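# Park the worn lamp's head over its farthest stable mark

## Task

The lamp has a worn joint that makes it sag when extended too far. Position the lamp head above the numbered mark that is farthest from the lamp's base while the lamp can still hold itself up unaided. The centre of the head must sit at a height above the bench roughly equal to the head's width. Finish by releasing the lamp and moving the gripper away; it only counts if the lamp holds that pose with no help from the robot.

## Robot and tools

Robot: one Doosan M1013 six-joint arm carrying a Robotiq 2F-140 two-finger gripper. The only camera is cam_wrist (672x504 pixels), mounted on the gripper.

Joint order. Every row you send, and every per-joint list in a result, uses this unusual sequence: waist (joint_1), wrist pitch (joint_5), elbow (joint_3), shoulder (joint_2), forearm roll (joint_4), wrist roll (joint_6). Follow this order, not the URDF numbering. Stated ranges in rad: elbow -2.792 to 2.792; all others -6.283 to 6.283. The real ends may differ by up to 0.010 rad.

Frame. Results are in the scene frame. Its origin is on the table surface directly under the arm base. +z is up, and +y is to the left when facing along +x. end_effector_position (metres) is the pinch point between the closed pads. end_effector_quat_wxyz gives orientation. Velocities are in m/s and rad/s. The fingers point along the gripper's +z axis and open along its y axis. Closed fingertips extend about 33 mm past the pinch point, or 9 mm when fully open. Closing pushes the tips about 24 mm further out, so keep that clearance above surfaces. The reported hand position gets less accurate at long reach.

Row format (shared by both motion tools). A single list of 9 numbers, each between -1 and 1:
- Numbers 1 to 6 are joint offsets in the order above, given as scaled fractions, not absolute angles. A value of 1.0 equals 1.398 rad for waist and shoulder, 2.097 rad for elbow, and 2.622 rad for forearm roll, wrist pitch and wrist roll.
- Number 7 is gripper position, which is absolute: +1 is open at 140 mm, about -0.8 brings the pads together, and -1 closes until blocked.
- Number 8 is force_limit: about 14 N at -1, 60 N at 0, 107 N at +1.
- Number 9 is speed, the rate the gap changes: about 30 mm/s at -1, 140 at 0, 250 at +1.

execute_actions(actions): a list of up to 15 actions. Each action is a table of 1 to 15 rows, and each row lasts one 1/30 s control step. An action always runs 15 steps, so a short table repeats its final row. Joint offsets are measured from the angles at the start of that action, not from the previous row. For the first action in a call, they are measured from the last reported angles. Any action that pushes a joint more than 0.010 rad beyond its range is refused. If the first action is refused, or any action is malformed, nothing in the call runs. Joints asked past their true end stop there, and the result may say "joint sent to its limit". An empty list just returns state and images.

move(target, speed, blocking): target is one 9-number row. Its offsets are measured from the Joint positions in the most recent result that showed them. speed is the peak rate in rad/s of the joint with the longest path, from 0.01 to 2, default 0.5. All joints finish their paths together, so the hand travels on a curve. Paths take between 0.5 and 10 s and are cut off at 10 s. Motion does not slow for obstacles. Gripper values apply immediately. The result adds a "move:" line with the outcome (done, off_target, moving, held, fault), limits=held or limits=none, and the joint farthest from its target. With blocking=false you get control back after 0.5 s. Other motion commands are refused until a result shows the move has ended; use wait or stop first.

wait(seconds): 0 to 10 s while the last command is held. stop(): brakes a running move, which needs some room; the fingers keep moving. zoom_image(camera="cam_wrist", region=[x0,y0,x1,y1]): pixel box, top-left origin, at most 504x504. read_manual(section="licences"): licence text only. finished_scene(scene): ends the current scene, so pass its number. It cannot be undone.

Drive limits. Per-step joint targets are kept within a lead of the measured angle: 0.456 rad for waist and shoulder, 0.683 for elbow, 0.854 for the wrist joints. If the targets would move the hand more than 70 mm from where it is measured, they are scaled back. Peak joint rates are 2.09, 3.14 and 3.93 rad/s respectively. Large moves can span several actions; if one is unfinished, command the remainder. "Joint targets" shows the current goals. "joint command not followed" means the clearance check changed them.

Gripping. Send -1 and confirm object_status = 2. Status codes: 0 moving; 1 stopped while opening; 2 stopped while closing on something; 3 reached the requested position or pads met. To squeeze harder on a held part, raise force_limit and change position slightly, e.g. -1 to -0.98. position_measured is in counts: 3 is open, 230 is closed.

Safety. The arm is stiff. Driving even slightly past a firm contact, or hitting it fast, can trigger a fault. Contact torque at a load limit (N m: waist and shoulder 312, elbow 147, wrist joints 41.4, held weight included) causes a 10 s stop. So does any outside force of 144 N. MOTOR HOT warns before an over-temperature brake. Joint torques and Flange force are noisy estimates; "no reading" means none is available. Avoid dropping the lamp, slamming or shoving it, or letting it tip over. Before finishing, open the fingers, back away, and check the lamp head stays put on its own.

Each tool is called as a command line: name --argument value for each argument, lists and objects as JSON in quotes; but a table of rows of numbers goes row by row, as --pt "numbers of a row", without its own name.

## Session

execute_actions --actions '[]'

Scene clock: 0.00 s.
end_effector_position=(+0.7168, +0.2232, +0.1050) position_measured=3 object_status=3 end_effector_quat_wxyz=(-0.438, +0.857, +0.069, -0.262) end_effector_velocity=(-0.000, -0.000, +0.000) end_effector_angular_velocity=(+0.000, +0.001, +0.001)
Joint names: [waist, wrist pitch, elbow, shoulder, forearm roll, wrist roll]
Joint positions: [-0.03   1.635  1.447  0.871  0.751  1.071]
Joint velocities: [-0.     0.001  0.     0.    -0.001  0.   ]
Joint torques (N m, as the joint torque sensors report them, + toward a larger angle): no reading
Flange force (N, the push that the arm receives, along the gripper's own x y z axes): no reading
Joint targets: [-0.030 1.635 1.447 0.871 0.751 1.071]

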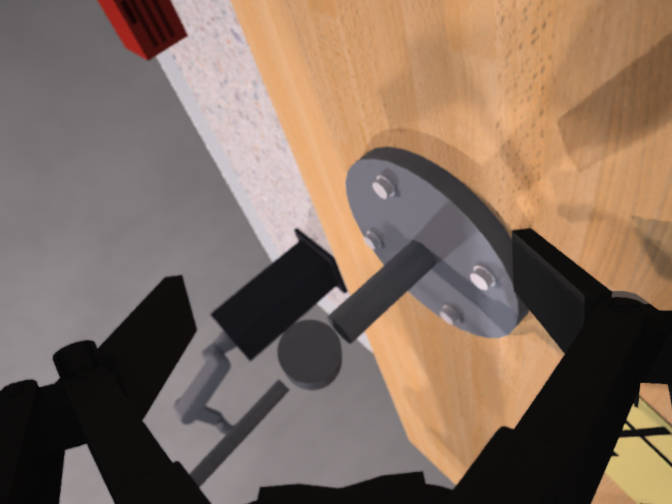

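move --target '[-0.25,0,0,-0.25,0,0,1,0,0]'

Scene clock: 2.73 s.
end_effector_position=(+0.7582, -0.0409, +0.3515) position_measured=3 object_status=3 end_effector_quat_wxyz=(-0.423, +0.905, -0.018, -0.038) end_effector_velocity=(-0.000, -0.001, +0.002) end_effector_angular_velocity=(-0.001, -0.002, -0.002)
Joint names: [waist, wrist pitch, elbow, shoulder, forearm roll, wrist roll]
Joint positions: [-0.379  1.635  1.447  0.522  0.751  1.071]
Joint velocities: [-0.002  0.    -0.    -0.002  0.     0.001]
Joint torques (N m, as the joint torque sensors report them, + toward a larger angle): [ -2.9    1.3  -37.22 -81.35   4.36   0.11]
Flange force (N, the push that the arm receives, along the gripper's own x y z axes): [-9.7 -10.6 2.2]
Joint targets: [-0.380 1.635 1.447 0.521 0.751 1.071]
move: done; limits=none; farthest joint: the waist, 0.000 radians from its target (0.350 radians at the start)

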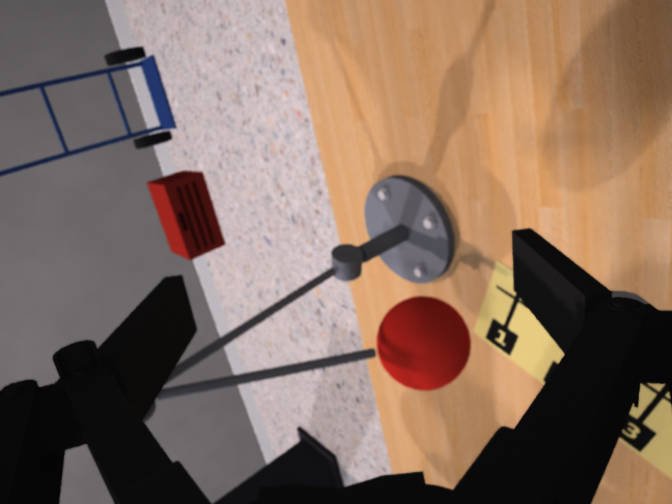

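move --target '[0.1,0.1164,-0.2608,-0.1588,-0.2864,0.1906,1,0,0]' --speed 0.7

Scene clock: 5.70 s.
end_effector_position=(+0.6943, -0.1558, +0.7076) position_measured=3 object_status=3 end_effector_quat_wxyz=(-0.005, +0.991, -0.131, -0.004) end_effector_velocity=(-0.001, +0.000, +0.002) end_effector_angular_velocity=(-0.002, -0.002, -0.001)
Joint names: [waist, wrist pitch, elbow, shoulder, forearm roll, wrist roll]
Joint positions: [-0.24   1.94   0.9    0.3    0.001  1.57 ]
Joint velocities: [ 0.     0.    -0.001 -0.001 -0.001  0.001]
Joint torques (N m, as the joint torque sensors report them, + toward a larger angle): [ -3.05  -0.18 -36.75 -64.07   3.95   0.37]
Flange force (N, the push that the arm receives, along the gripper's own x y z axes): [-6.4 -4.7 -2.0]
Joint targets: [-0.240 1.940 0.900 0.300 0.001 1.571]
move: done; limits=none; farthest joint: the forearm roll, 0.001 radians from its target (0.751 radians at the start)

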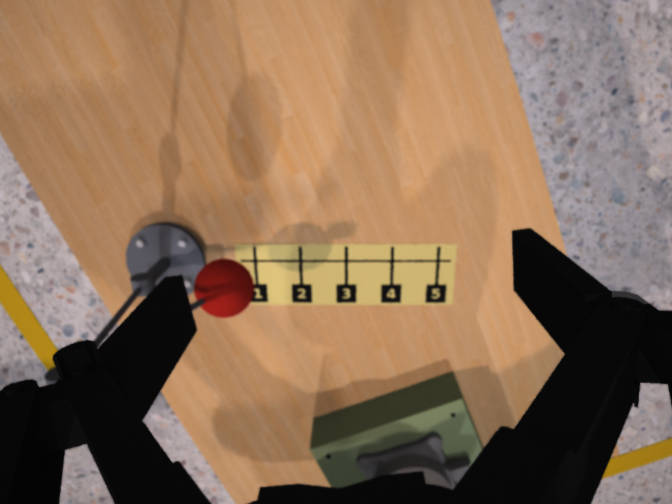

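move --target '[0,-0.1802,0.2542,-0.0422,0,0,1,0,0]' --speed 0.7

Scene clock: 8.50 s.
end_effector_position=(+0.6916, -0.1530, +0.4573) position_measured=3 object_status=3 end_effector_quat_wxyz=(-0.005, +0.991, -0.131, -0.005) end_effector_velocity=(-0.000, +0.000, -0.000) end_effector_angular_velocity=(-0.000, -0.000, +0.001)
Joint names: [waist, wrist pitch, elbow, shoulder, forearm roll, wrist roll]
Joint positions: [-0.24   1.468  1.433  0.241  0.001  1.571]
Joint velocities: [ 0.001 -0.     0.001 -0.001 -0.    -0.   ]
Joint torques (N m, as the joint torque sensors report them, + toward a larger angle): [ -4.24   0.21 -41.66 -60.68   3.86   0.1 ]
Flange force (N, the push that the arm receives, along the gripper's own x y z axes): [-11.0 -6.6 -0.2]
Joint targets: [-0.240 1.468 1.433 0.241 0.001 1.570]
move: done; limits=none; farthest joint: the wrist roll, 0.001 radians from its target (0.001 radians at the start)

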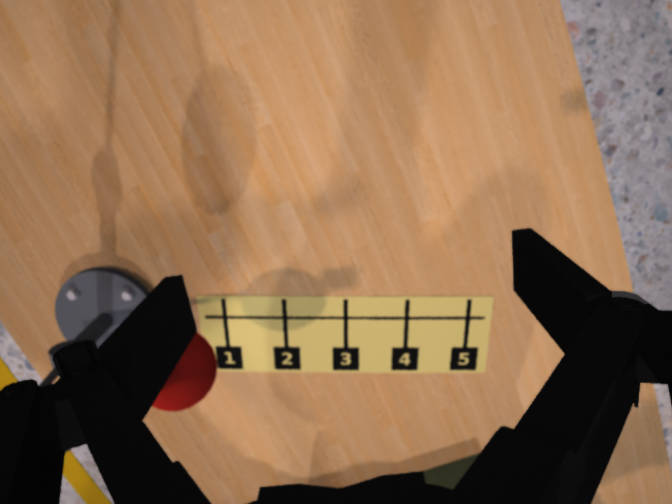

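move --target '[0,-0.011,0.1672,-0.2303,0,0,1,0,0]' --speed 0.7

Scene clock: 10.30 s.
end_effector_position=(+0.4985, -0.1011, +0.4593) position_measured=3 object_status=3 end_effector_quat_wxyz=(-0.005, +0.991, -0.131, -0.005) end_effector_velocity=(-0.001, +0.001, -0.001) end_effector_angular_velocity=(+0.001, +0.001, +0.000)
Joint names: [waist, wrist pitch, elbow, shoulder, forearm roll, wrist roll]
Joint positions: [-0.24   1.439  1.784 -0.081  0.001  1.57 ]
Joint velocities: [ 0.     0.001  0.002 -0.001  0.001  0.   ]
Joint torques (N m, as the joint torque sensors report them, + toward a larger angle): [ -1.42   0.3  -40.83 -25.23   3.96   0.  ]
Flange force (N, the push that the arm receives, along the gripper's own x y z axes): [-13.2 -3.0 -1.9]
Joint targets: [-0.240 1.439 1.784 -0.081 0.001 1.571]
move: done; limits=none; farthest joint: the wrist roll, 0.001 radians from its target (0.001 radians at the start)

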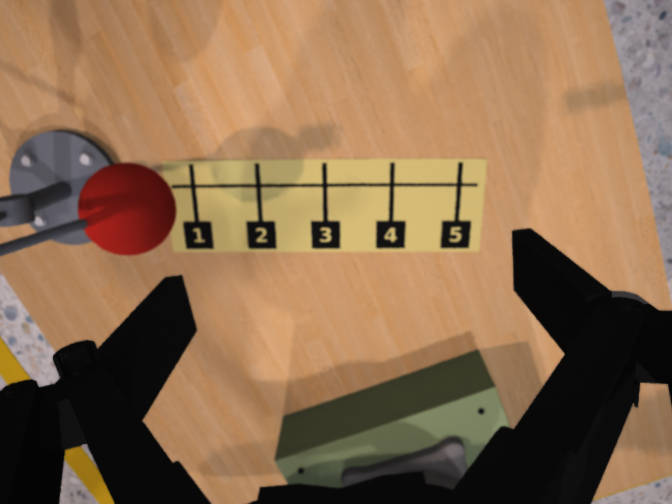

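move --target '[0,0,0,0,0,0.652,1,0,0]' --speed 1.5

move --target '[0.3205,-0.113,0.056,0.1277,0,0.171,1,0,0]' --speed 0.5

Scene clock: 15.83 s.
end_effector_position=(+0.4985, -0.1011, +0.4593) position_measured=3 object_status=3 end_effector_quat_wxyz=(-0.000, -0.552, +0.834, +0.007) end_effector_velocity=(+0.000, -0.000, -0.000) end_effector_angular_velocity=(-0.000, -0.000, -0.001)
Joint names: [waist, wrist pitch, elbow, shoulder, forearm roll, wrist roll]
Joint positions: [-0.24   1.439  1.784 -0.081  0.001  3.28 ]
Joint velocities: [-0.    -0.001 -0.     0.001 -0.     0.001]
Joint torques (N m, as the joint torque sensors report them, + toward a larger angle): [ -2.48   0.5  -40.77 -30.09   4.02   0.01]
Flange force (N, the push that the arm receives, along the gripper's own x y z axes): [-4.9 5.8 -0.3]
Joint targets: [-0.240 1.439 1.784 -0.081 0.001 3.280]
move: done; limits=none; farthest joint: the waist, 0.000 radians from its target (0.000 radians at the start)

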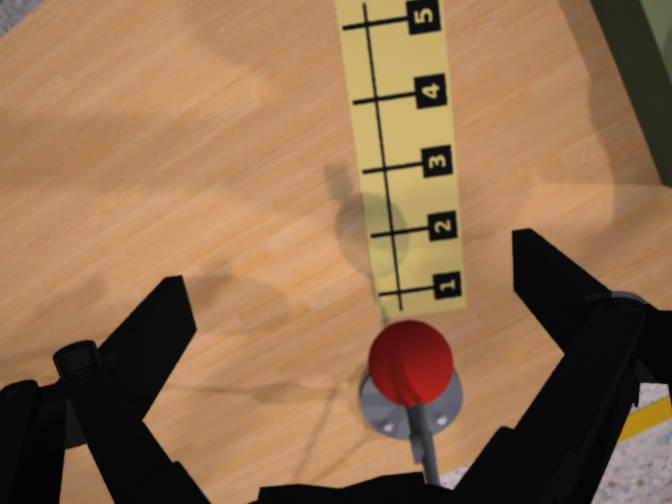

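Scene clock: 17.20 s.
end_effector_position=(+0.5545, +0.1368, +0.3020) position_measured=3 object_status=3 end_effector_quat_wxyz=(-0.000, -0.552, +0.834, +0.007) end_effector_velocity=(+0.001, +0.001, +0.000) end_effector_angular_velocity=(-0.000, -0.002, +0.000)
Joint names: [waist, wrist pitch, elbow, shoulder, forearm roll, wrist roll]
Joint positions: [0.208 1.143 1.901 0.097 0.001 3.728]
Joint velocities: [ 0.001 -0.001 -0.002  0.001 -0.001  0.001]
Joint torques (N m, as the joint torque sensors report them, + toward a larger angle): [ -4.04  -0.36 -36.21 -46.52   3.67   0.79]
Flange force (N, the push that the arm receives, along the gripper's own x y z axes): [-5.8 3.7 -4.1]
Joint targets: [0.209 1.143 1.901 0.097 0.001 3.728]
move: done; limits=none; farthest joint: the wrist roll, 0.001 radians from its target (0.449 radians at the start)

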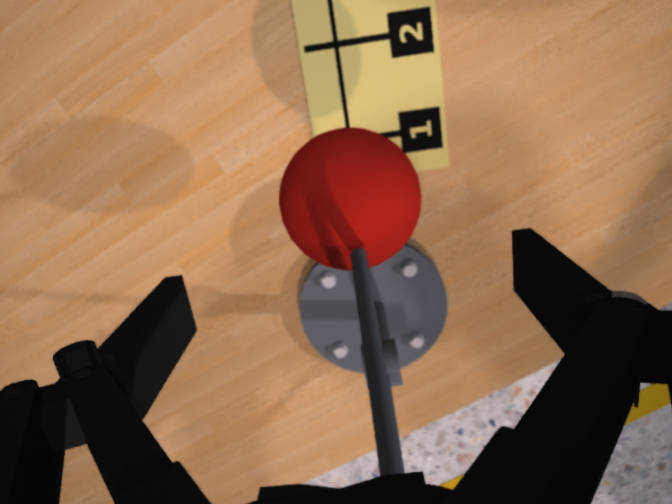

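move --target '[-0.003,-0.1221,0.0753,0.116,0,0,1,0,0]' --speed 0.2

Scene clock: 19.93 s.
end_effector_position=(+0.5538, +0.1362, +0.1359) position_measured=3 object_status=3 end_effector_quat_wxyz=(-0.000, -0.550, +0.835, +0.007) end_effector_velocity=(-0.001, +0.000, -0.001) end_effector_angular_velocity=(-0.001, +0.003, +0.001)
Joint names: [waist, wrist pitch, elbow, shoulder, forearm roll, wrist roll]
Joint positions: [0.204 0.823 2.059 0.259 0.001 3.728]
Joint velocities: [ 0.001  0.     0.001  0.002 -0.    -0.   ]
Joint torques (N m, as the joint torque sensors report them, + toward a larger angle): [ -4.1    0.02 -28.95 -46.24   2.3    0.64]
Flange force (N, the push that the arm receives, along the gripper's own x y z axes): [1.1 14.2 -15.0]
Joint targets: [0.204 0.823 2.059 0.260 0.001 3.728]
move: done; limits=none; farthest joint: the waist, 0.000 radians from its target (0.005 radians at the start)

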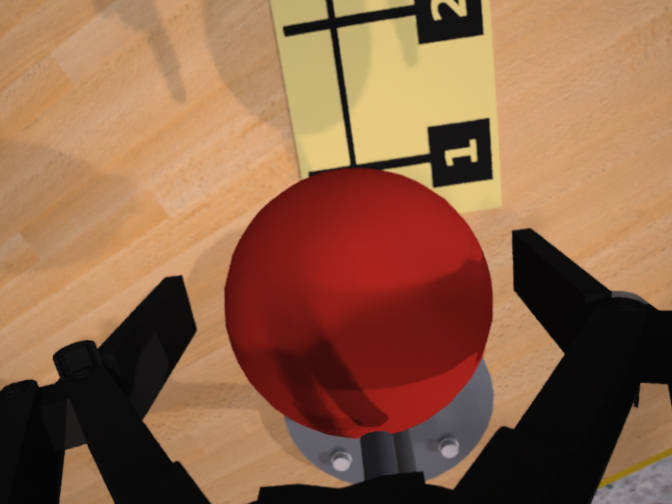

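move --target '[0,0.0085,-0.0045,-0.0095,0,0,1,0,0]' --speed 0.1

Scene clock: 21.47 s.
end_effector_position=(+0.5546, +0.1362, +0.1474) position_measured=3 object_status=3 end_effector_quat_wxyz=(-0.000, -0.550, +0.835, +0.007) end_effector_velocity=(-0.000, +0.000, +0.000) end_effector_angular_velocity=(+0.000, +0.002, +0.000)
Joint names: [waist, wrist pitch, elbow, shoulder, forearm roll, wrist roll]
Joint positions: [0.204 0.845 2.05  0.246 0.001 3.728]
Joint velocities: [-0.     0.002 -0.001  0.     0.    -0.001]
Joint torques (N m, as the joint torque sensors report them, + toward a larger angle): [ -3.67   0.27 -30.76 -51.28   2.9   -0.01]
Flange force (N, the push that the arm receives, along the gripper's own x y z axes): [-2.5 9.9 -5.9]
Joint targets: [0.204 0.845 2.049 0.246 0.001 3.728]
move: done; limits=none; farthest joint: the waist, 0.000 radians from its target (0.000 radians at the start)

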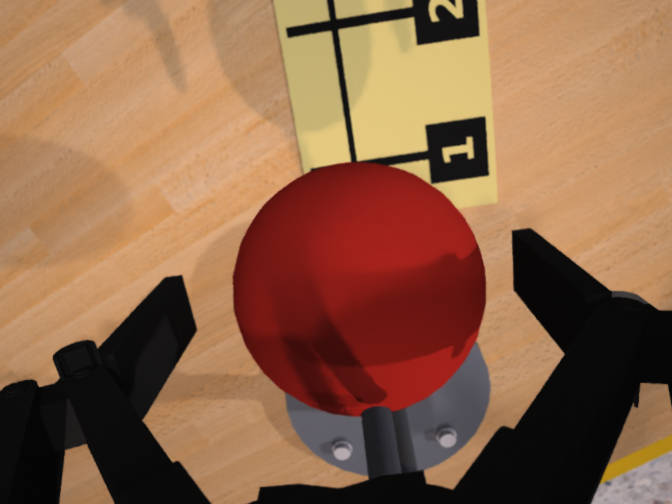

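move --target '[0,0,0,0,0,0,-1,0,-0.5]'

Scene clock: 22.57 s.
end_effector_position=(+0.5546, +0.1362, +0.1474) position_measured=80 object_status=0 end_effector_quat_wxyz=(-0.000, -0.550, +0.835, +0.007) end_effector_velocity=(-0.000, -0.000, -0.000) end_effector_angular_velocity=(+0.000, +0.000, -0.000)
Joint names: [waist, wrist pitch, elbow, shoulder, forearm roll, wrist roll]
Joint positions: [0.204 0.845 2.049 0.246 0.001 3.728]
Joint velocities: [-0.001  0.     0.001 -0.     0.    -0.   ]
Joint torques (N m, as the joint torque sensors report them, + toward a larger angle): [ -3.88  -1.24 -31.51 -52.01   2.82   0.65]
Flange force (N, the push that the arm receives, along the gripper's own x y z axes): [-1.7 9.5 -7.7]
Joint targets: [0.204 0.845 2.050 0.246 0.001 3.728]
move: done; limits=none; farthest joint: the elbow, 0.001 radians from its target (0.001 radians at the start)

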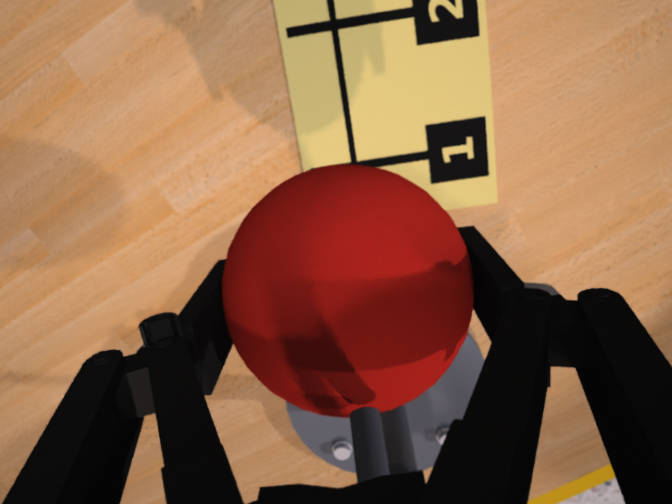

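move --target '[-0.1415,-0.0408,0.0693,-0.0264,0,-0.0774,-1,0,-0.5]' --speed 0.12

Scene clock: 34.57 s.
end_effector_position=(+0.5428, +0.0981, +0.1371) position_measured=80 object_status=2 end_effector_quat_wxyz=(+0.002, -0.551, +0.835, +0.006) end_effector_velocity=(+0.000, +0.000, +0.001) end_effector_angular_velocity=(+0.000, -0.000, -0.000)
Joint names: [waist, wrist pitch, elbow, shoulder, forearm roll, wrist roll]
Joint positions: [0.14  0.81  2.096 0.23  0.001 3.662]
Joint velocities: [ 0.     0.001 -0.001 -0.001 -0.     0.   ]
Joint torques (N m, as the joint torque sensors report them, + toward a larger angle): [ -9.71  -0.71 -36.5  -44.05   4.45   1.54]
Flange force (N, the push that the arm receives, along the gripper's own x y z axes): [-0.4 29.3 -10.3]
Joint targets: [0.140 0.810 2.096 0.230 0.001 3.662]
FORCE FAULT: contact force on the arm reached its limit, and the arm stopped for 10 seconds. The contact can be on any part of the arm, not only on its tool. That time counts as 20 of the actions that you can send in this scene. The arm's remaining commands of this call were not run. The arm holds still and accepts commands again. Move the arm away from the contact; if what it grips holds it there, let go first. Pushing or pulling that hard again can fault the arm again.
move: fault; limits=none; farthest joint: the wrist roll, 0.136 radians from its target (0.203 radians at the start)

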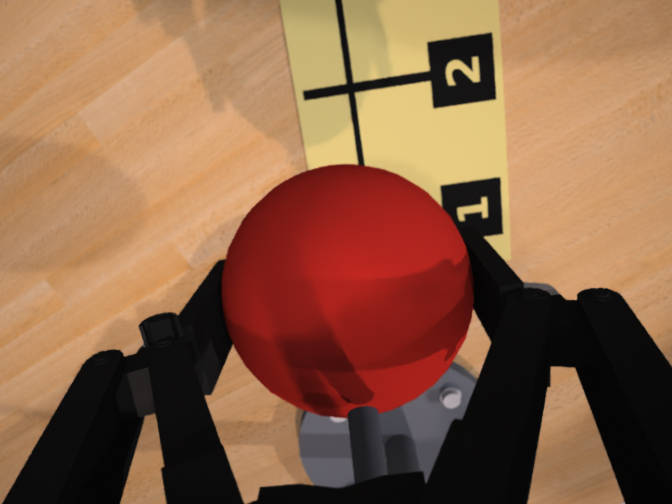

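move --target '[0,0,0,0,0,0,1,0,0]'

Scene clock: 35.70 s.
end_effector_position=(+0.5428, +0.0981, +0.1371) position_measured=3 object_status=3 end_effector_quat_wxyz=(+0.002, -0.551, +0.835, +0.006) end_effector_velocity=(-0.000, -0.000, -0.000) end_effector_angular_velocity=(+0.000, +0.000, -0.002)
Joint names: [waist, wrist pitch, elbow, shoulder, forearm roll, wrist roll]
Joint positions: [0.14  0.81  2.096 0.23  0.001 3.662]
Joint velocities: [-0.     0.     0.     0.     0.     0.001]
Joint torques (N m, as the joint torque sensors report them, + toward a larger angle): [  0.54   0.03 -27.4  -42.97   2.03   0.04]
Flange force (N, the push that the arm receives, along the gripper's own x y z axes): [5.3 9.1 -16.5]
Joint targets: [0.140 0.810 2.096 0.230 0.001 3.662]
move: done; limits=none; farthest joint: the waist, 0.000 radians from its target (0.000 radians at the start)

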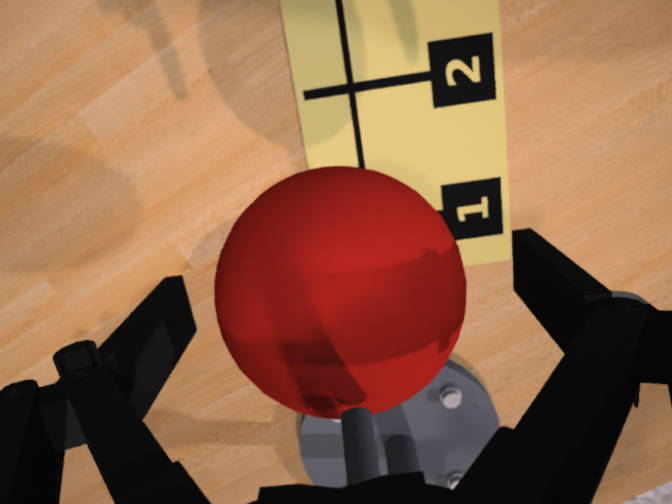

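move --target '[-0.105,-0.0363,0.0376,-0.028,0.1433,-0.1631,1,0,0]' --speed 0.3

Scene clock: 40.93 s.
end_effector_position=(+0.5438, +0.0979, +0.1377) position_measured=3 object_status=3 end_effector_quat_wxyz=(+0.108, -0.547, +0.827, +0.078) end_effector_velocity=(+0.000, -0.000, -0.000) end_effector_angular_velocity=(-0.001, -0.002, +0.001)
Joint names: [waist, wrist pitch, elbow, shoulder, forearm roll, wrist roll]
Joint positions: [-0.007  0.715  2.175  0.191  0.377  3.234]
Joint velocities: [ 0.    -0.002  0.    -0.     0.    -0.001]
Joint torques (N m, as the joint torque sensors report them, + toward a larger angle): [ -1.63  -0.1  -28.22 -45.85   3.26  -0.14]
Flange force (N, the push that the arm receives, along the gripper's own x y z axes): [-5.8 4.5 -7.6]
Joint targets: [-0.007 0.715 2.175 0.191 0.377 3.234]
move: done; limits=none; farthest joint: the waist, 0.000 radians from its target (0.147 radians at the start)

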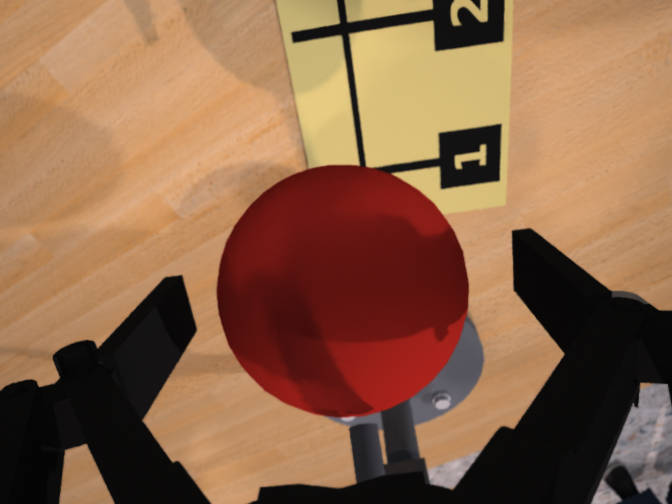

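Ball stays put in image, confirming it's at the pinch point. Continue to 30°.

move --target '[-0.1109,0.0111,0.0353,0.0079,0.1633,-0.1899,1,0,0]' --speed 0.35

move --target '[0,0,0,0,0,0,-1,0,-0.5]'

Scene clock: 43.40 s.
end_effector_position=(+0.5438, +0.0980, +0.1377) position_measured=3 object_status=3 end_effector_quat_wxyz=(+0.215, -0.532, +0.805, +0.149) end_effector_velocity=(+0.000, +0.001, +0.000) end_effector_angular_velocity=(+0.000, -0.001, +0.001)
Joint names: [waist, wrist pitch, elbow, shoulder, forearm roll, wrist roll]
Joint positions: [-0.162  0.744  2.249  0.202  0.805  2.736]
Joint velocities: [ 0.001  0.    -0.    -0.001  0.001 -0.001]
Joint torques (N m, as the joint torque sensors report them, + toward a larger angle): [ -2.36   0.69 -27.98 -45.95   2.41  -0.13]
Flange force (N, the push that the arm receives, along the gripper's own x y z axes): [-8.7 6.2 -3.9]
Joint targets: [-0.162 0.744 2.249 0.202 0.805 2.736]
move: done; limits=none; farthest joint: the forearm roll, 0.001 radians from its target (0.429 radians at the start)

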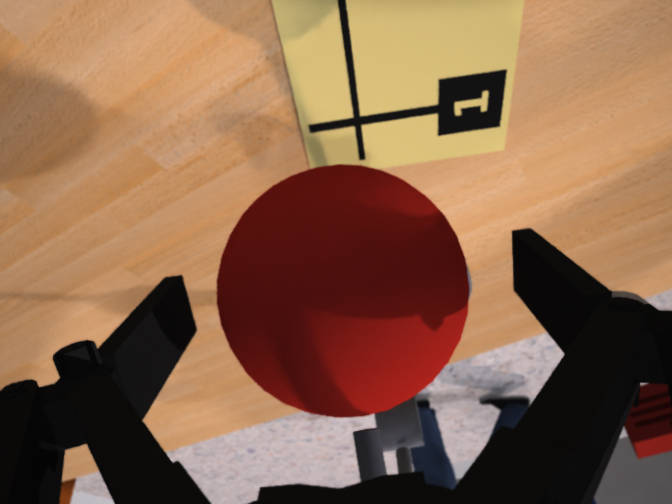

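Scene clock: 44.17 s.
end_effector_position=(+0.5438, +0.0980, +0.1377) position_measured=80 object_status=0 end_effector_quat_wxyz=(+0.215, -0.532, +0.805, +0.149) end_effector_velocity=(+0.000, +0.000, +0.001) end_effector_angular_velocity=(+0.001, -0.000, +0.001)
Joint names: [waist, wrist pitch, elbow, shoulder, forearm roll, wrist roll]
Joint positions: [-0.162  0.744  2.249  0.202  0.805  2.736]
Joint velocities: [ 0.     0.001 -0.001 -0.     0.    -0.   ]
Joint torques (N m, as the joint torque sensors report them, + toward a larger angle): [ -2.56   1.4  -25.56 -45.21   2.05   0.17]
Flange force (N, the push that the arm receives, along the gripper's own x y z axes): [-10.3 3.2 -3.5]
Joint targets: [-0.162 0.744 2.249 0.202 0.805 2.736]
move: done; limits=none; farthest joint: the waist, 0.000 radians from its target (0.000 radians at the start)

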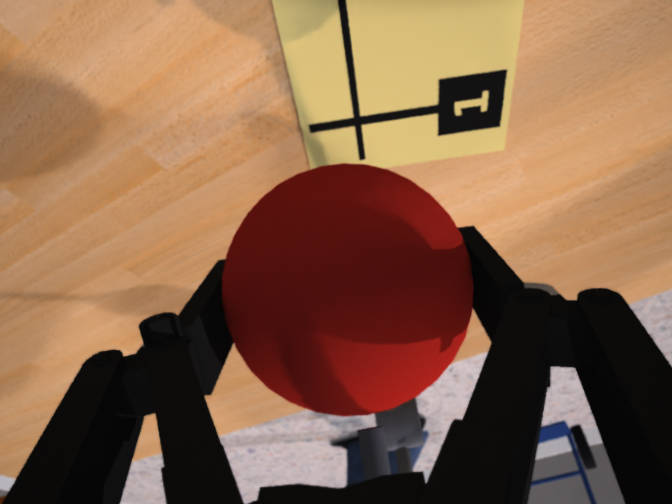

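move --target '[-0.1232,0.0017,0.03,0.0287,0.0073,-0.0815,-1,0,-0.5]' --speed 0.1

Scene clock: 47.90 s.
end_effector_position=(+0.5065, +0.0249, +0.0974) position_measured=80 object_status=2 end_effector_quat_wxyz=(+0.215, -0.532, +0.806, +0.149) end_effector_velocity=(-0.001, +0.000, -0.000) end_effector_angular_velocity=(+0.000, +0.001, +0.000)
Joint names: [waist, wrist pitch, elbow, shoulder, forearm roll, wrist roll]
Joint positions: [-0.334  0.749  2.312  0.242  0.824  2.523]
Joint velocities: [-0.001  0.     0.001  0.     0.    -0.001]
Joint torques (N m, as the joint torque sensors report them, + toward a larger angle): [  1.04   5.96 -12.98 -44.08  -4.83  -3.4 ]
Flange force (N, the push that the arm receives, along the gripper's own x y z axes): [-17.2 -9.6 2.0]
Joint targets: [-0.334 0.749 2.312 0.242 0.824 2.523]
move: done; limits=none; farthest joint: the waist, 0.000 radians from its target (0.172 radians at the start)

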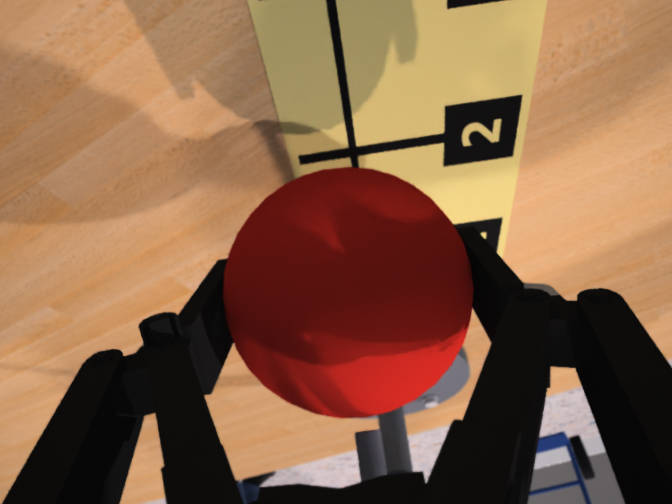

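move --target '[0,0,0,0,0,0,0.7,0,-0.5]'

wait --seconds 2

Scene clock: 49.00 s.
end_effector_position=(+0.5065, +0.0249, +0.0974) position_measured=41 object_status=3 end_effector_quat_wxyz=(+0.215, -0.532, +0.806, +0.149) end_effector_velocity=(-0.000, +0.000, +0.000) end_effector_angular_velocity=(+0.002, +0.001, -0.002)
Joint names: [waist, wrist pitch, elbow, shoulder, forearm roll, wrist roll]
Joint positions: [-0.334  0.749  2.312  0.242  0.824  2.523]
Joint velocities: [-0.001  0.001  0.001 -0.001  0.001  0.001]
Joint torques (N m, as the joint torque sensors report them, + toward a larger angle): [ -0.09   0.94 -24.26 -46.39   2.05   0.11]
Flange force (N, the push that the arm receives, along the gripper's own x y z axes): [-5.5 4.3 -6.5]
Joint targets: [-0.334 0.749 2.312 0.242 0.824 2.523]
move: done; limits=none; farthest joint: the waist, 0.000 radians from its target (0.000 radians at the start)

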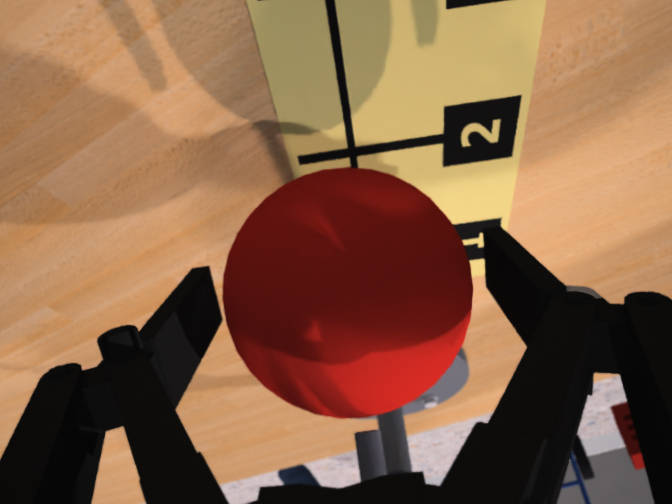

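Scene clock: 51.00 s.
end_effector_position=(+0.5065, +0.0249, +0.0974) position_measured=41 object_status=3 end_effector_quat_wxyz=(+0.215, -0.532, +0.806, +0.149) end_effector_velocity=(-0.000, -0.000, -0.001) end_effector_angular_velocity=(-0.000, +0.000, +0.000)
Joint names: [waist, wrist pitch, elbow, shoulder, forearm roll, wrist roll]
Joint positions: [-0.334  0.749  2.312  0.242  0.824  2.523]
Joint velocities: [-0.001 -0.    -0.     0.001 -0.    -0.001]
Joint torques (N m, as the joint torque sensors report them, + toward a larger angle): [ -1.42   0.8  -24.49 -46.39   2.22   0.11]
Flange force (N, the push that the arm receives, along the gripper's own x y z axes): [-7.9 4.5 -5.8]
Joint targets: [-0.334 0.749 2.312 0.242 0.824 2.523]
wait: 2.00 s; at rest by 0.17 s

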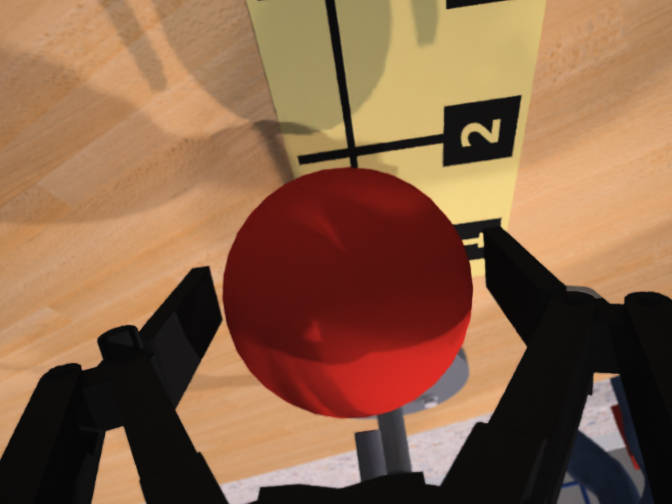

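move --target '[0,0,0,0,0,0,-1,-0.4,-0.5]'

move --target '[-0.1395,0.0285,0.0016,-0.0018,-0.0323,-0.0418,-1,-0.4,-0.5]' --speed 0.1

move --target '[0,0,0,0,0,0,0.7,-0.4,-0.5]'

wait --seconds 4

Scene clock: 52.10 s.
end_effector_position=(+0.5065, +0.0249, +0.0974) position_measured=79 object_status=2 end_effector_quat_wxyz=(+0.215, -0.532, +0.806, +0.149) end_effector_velocity=(-0.000, +0.000, +0.000) end_effector_angular_velocity=(+0.001, +0.000, -0.000)
Joint names: [waist, wrist pitch, elbow, shoulder, forearm roll, wrist roll]
Joint positions: [-0.334  0.749  2.312  0.242  0.824  2.523]
Joint velocities: [-0.     0.001  0.     0.     0.    -0.   ]
Joint torques (N m, as the joint torque sensors report them, + toward a larger angle): [  1.68   1.39 -24.27 -46.43   1.75   0.28]
Flange force (N, the push that the arm receives, along the gripper's own x y z axes): [-1.8 4.3 -6.9]
Joint targets: [-0.334 0.749 2.312 0.242 0.824 2.523]
move: done; limits=none; farthest joint: the waist, 0.000 radians from its target (0.000 radians at the start)

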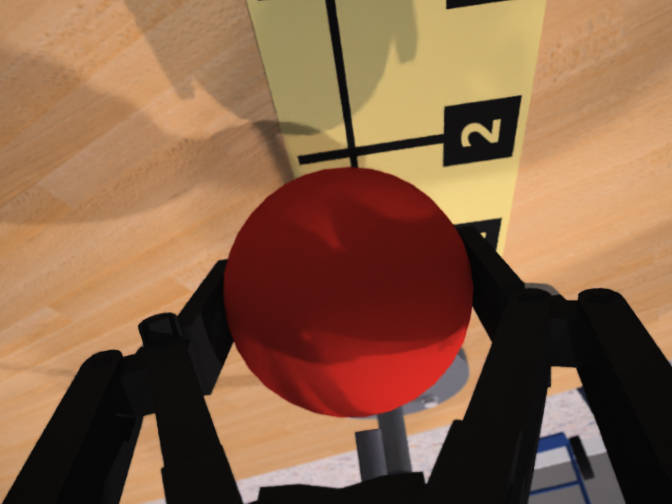

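Scene clock: 54.40 s.
end_effector_position=(+0.4720, -0.0574, +0.0969) position_measured=79 object_status=2 end_effector_quat_wxyz=(+0.215, -0.531, +0.806, +0.149) end_effector_velocity=(+0.000, -0.000, +0.001) end_effector_angular_velocity=(+0.001, -0.002, +0.001)
Joint names: [waist, wrist pitch, elbow, shoulder, forearm roll, wrist roll]
Joint positions: [-0.529  0.823  2.315  0.239  0.739  2.413]
Joint velocities: [-0.001  0.002 -0.001 -0.001  0.    -0.002]
Joint torques (N m, as the joint torque sensors report them, + toward a larger angle): [ -0.99   3.42 -18.94 -43.1   -2.54  -1.03]
Flange force (N, the push that the arm receives, along the gripper's own x y z axes): [-14.0 -1.0 -0.7]
Joint targets: [-0.529 0.823 2.315 0.239 0.739 2.413]
move: done; limits=none; farthest joint: the waist, 0.000 radians from its target (0.195 radians at the start)

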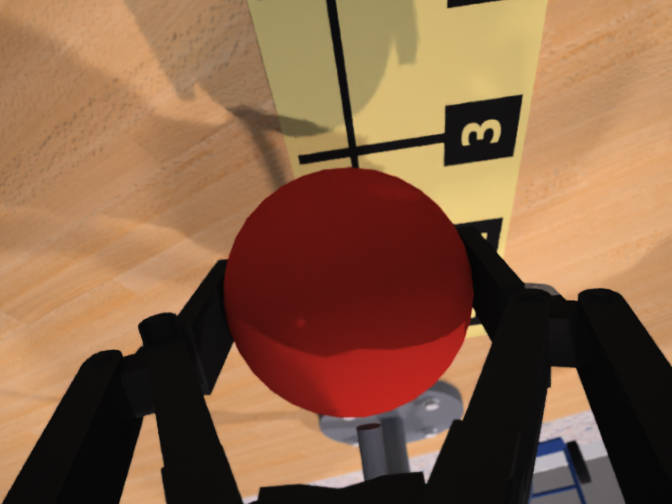

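Scene clock: 54.90 s.
end_effector_position=(+0.4719, -0.0574, +0.0969) position_measured=41 object_status=0 end_effector_quat_wxyz=(+0.215, -0.532, +0.806, +0.149) end_effector_velocity=(+0.000, -0.000, +0.000) end_effector_angular_velocity=(-0.001, -0.001, -0.000)
Joint names: [waist, wrist pitch, elbow, shoulder, forearm roll, wrist roll]
Joint positions: [-0.529  0.823  2.315  0.239  0.739  2.413]
Joint velocities: [-0.    -0.    -0.001 -0.001 -0.    -0.   ]
Joint torques (N m, as the joint torque sensors report them, + toward a larger angle): [ -3.7    0.86 -24.49 -46.9    2.16   0.06]
Flange force (N, the push that the arm receives, along the gripper's own x y z axes): [-12.1 2.6 -1.0]
Joint targets: [-0.529 0.823 2.315 0.239 0.739 2.413]
move: done; limits=none; farthest joint: the waist, 0.000 radians from its target (0.000 radians at the start)

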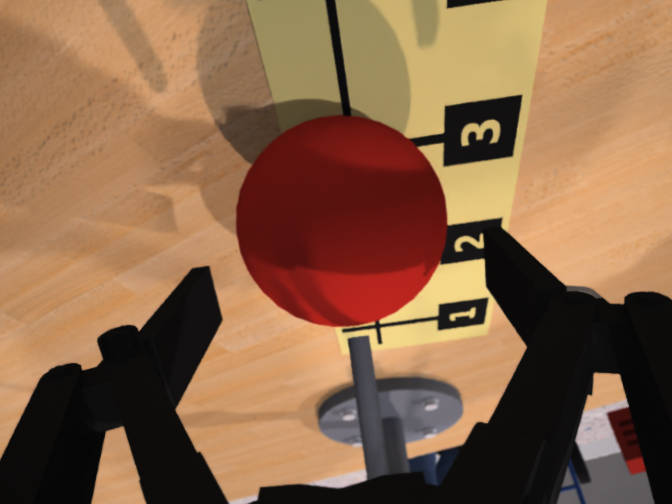

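Scene clock: 58.90 s.
end_effector_position=(+0.4720, -0.0574, +0.0969) position_measured=41 object_status=3 end_effector_quat_wxyz=(+0.215, -0.531, +0.806, +0.149) end_effector_velocity=(+0.000, -0.000, +0.000) end_effector_angular_velocity=(-0.000, -0.000, -0.001)
Joint names: [waist, wrist pitch, elbow, shoulder, forearm roll, wrist roll]
Joint positions: [-0.529  0.823  2.315  0.239  0.739  2.413]
Joint velocities: [-0.    -0.    -0.001  0.    -0.     0.001]
Joint torques (N m, as the joint torque sensors report them, + toward a larger angle): [ -5.02   1.09 -23.96 -43.8    1.95   0.54]
Flange force (N, the push that the arm receives, along the gripper's own x y z axes): [-16.5 5.2 -2.9]
Joint targets: [-0.529 0.823 2.315 0.239 0.739 2.413]
wait: 4.00 s; at rest by 0.17 s

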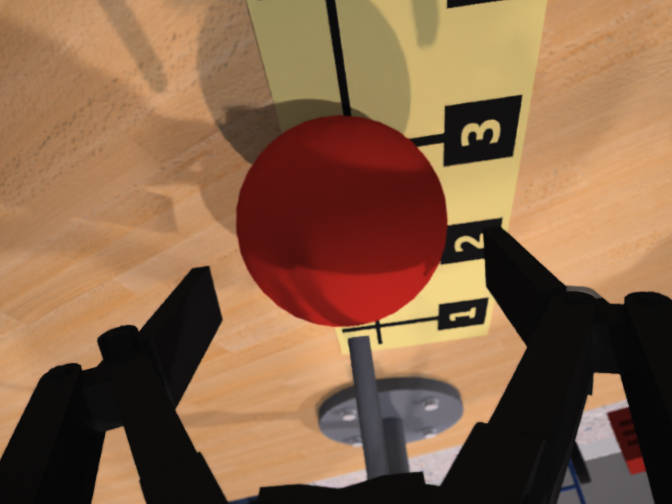

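move --target '[0,-0.0283,0.0096,0.0601,0.0278,-0.0393,1,-0.4,0]' --speed 0.12

move --target '[0,0,0,0,0,0,-1,-0.2,-0.5]'

Scene clock: 61.13 s.
end_effector_position=(+0.4716, -0.0569, +0.0528) position_measured=3 object_status=3 end_effector_quat_wxyz=(+0.215, -0.531, +0.806, +0.149) end_effector_velocity=(+0.001, -0.000, -0.000) end_effector_angular_velocity=(-0.001, -0.001, +0.000)
Joint names: [waist, wrist pitch, elbow, shoulder, forearm roll, wrist roll]
Joint positions: [-0.529  0.749  2.335  0.323  0.812  2.31 ]
Joint velocities: [-0.    -0.001 -0.001  0.001  0.001 -0.001]
Joint torques (N m, as the joint torque sensors report them, + toward a larger angle): [ -2.75   1.26 -21.36 -50.93   1.48   0.37]
Flange force (N, the push that the arm receives, along the gripper's own x y z axes): [-10.9 4.1 -2.5]
Joint targets: [-0.529 0.749 2.335 0.323 0.812 2.310]
move: done; limits=none; farthest joint: the waist, 0.000 radians from its target (0.000 radians at the start)

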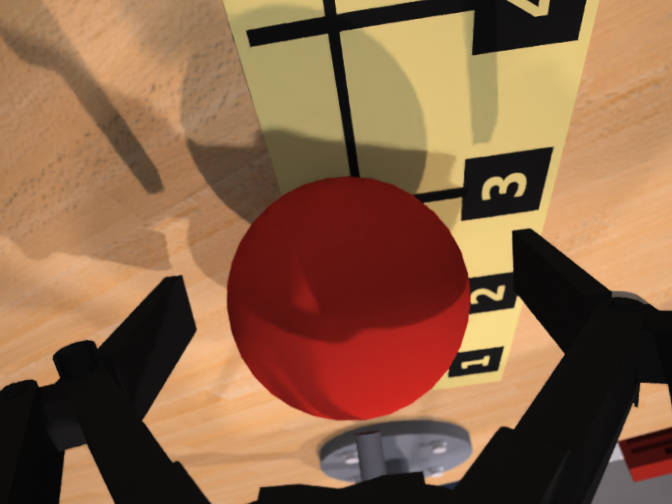

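Scene clock: 61.90 s.
end_effector_position=(+0.4716, -0.0569, +0.0529) position_measured=79 object_status=2 end_effector_quat_wxyz=(+0.215, -0.532, +0.806, +0.149) end_effector_velocity=(-0.001, +0.001, -0.000) end_effector_angular_velocity=(+0.001, +0.001, +0.001)
Joint names: [waist, wrist pitch, elbow, shoulder, forearm roll, wrist roll]
Joint positions: [-0.529  0.749  2.335  0.323  0.812  2.31 ]
Joint velocities: [-0.     0.001  0.001 -0.    -0.    -0.   ]
Joint torques (N m, as the joint torque sensors report them, + toward a larger angle): [  7.93  -0.45 -12.11 -31.5    3.1    0.04]
Flange force (N, the push that the arm receives, along the gripper's own x y z axes): [-12.4 9.2 -56.7]
Joint targets: [-0.529 0.749 2.335 0.323 0.812 2.310]
move: done; limits=none; farthest joint: the waist, 0.000 radians from its target (0.000 radians at the start)

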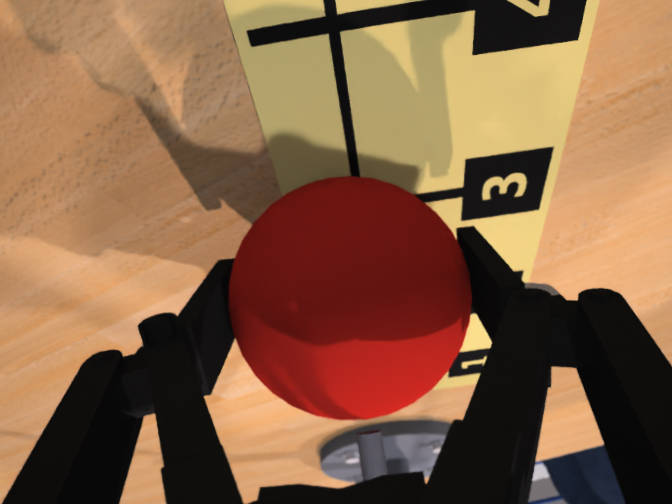

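move --target '[0.1395,0.0029,-0.0119,-0.064,0.0018,0.0852,-1,-0.2,-0.5]' --speed 0.1

move --target '[0,0,0,0,0,0,1,-0.2,-0.5]'

Scene clock: 65.10 s.
end_effector_position=(+0.5059, +0.0254, +0.1018) position_measured=80 object_status=2 end_effector_quat_wxyz=(+0.215, -0.531, +0.806, +0.150) end_effector_velocity=(-0.001, +0.001, -0.000) end_effector_angular_velocity=(+0.001, +0.002, -0.000)
Joint names: [waist, wrist pitch, elbow, shoulder, forearm roll, wrist roll]
Joint positions: [-0.334  0.757  2.31   0.234  0.817  2.533]
Joint velocities: [ 0.001  0.     0.002 -0.001  0.     0.002]
Joint torques (N m, as the joint torque sensors report them, + toward a larger angle): [  1.78   0.87 -29.54 -48.92   5.01   1.73]
Flange force (N, the push that the arm receives, along the gripper's own x y z axes): [6.0 9.0 -5.2]
Joint targets: [-0.334 0.757 2.310 0.234 0.817 2.534]
move: done; limits=none; farthest joint: the waist, 0.000 radians from its target (0.195 radians at the start)

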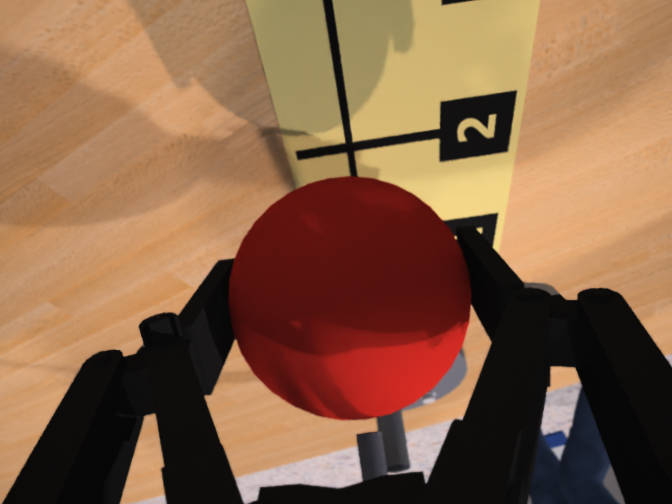

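Scene clock: 65.87 s.
end_effector_position=(+0.5059, +0.0255, +0.1018) position_measured=3 object_status=0 end_effector_quat_wxyz=(+0.215, -0.531, +0.806, +0.150) end_effector_velocity=(-0.001, +0.001, -0.001) end_effector_angular_velocity=(+0.002, +0.002, +0.002)
Joint names: [waist, wrist pitch, elbow, shoulder, forearm roll, wrist roll]
Joint positions: [-0.334  0.757  2.31   0.233  0.817  2.534]
Joint velocities: [ 0.     0.001  0.001  0.001  0.    -0.002]
Joint torques (N m, as the joint torque sensors report them, + toward a larger angle): [ -1.02   0.56 -24.23 -44.71   2.09   0.27]
Flange force (N, the push that the arm receives, along the gripper's own x y z axes): [-8.0 5.4 -8.0]
Joint targets: [-0.334 0.757 2.310 0.234 0.817 2.533]
move: done; limits=none; farthest joint: the shoulder, 0.001 radians from its target (0.000 radians at the start)

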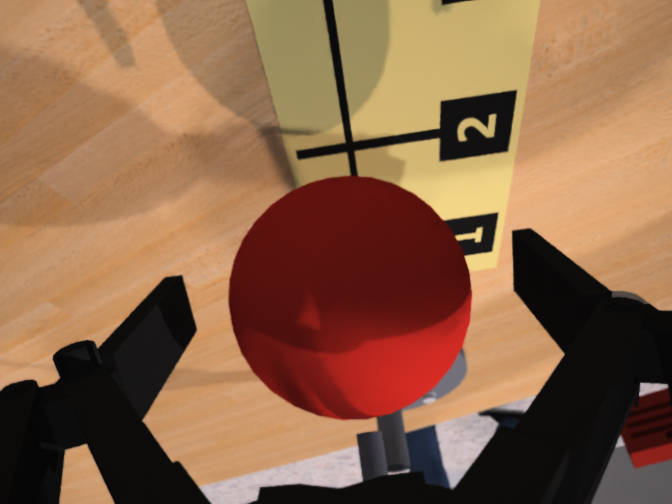

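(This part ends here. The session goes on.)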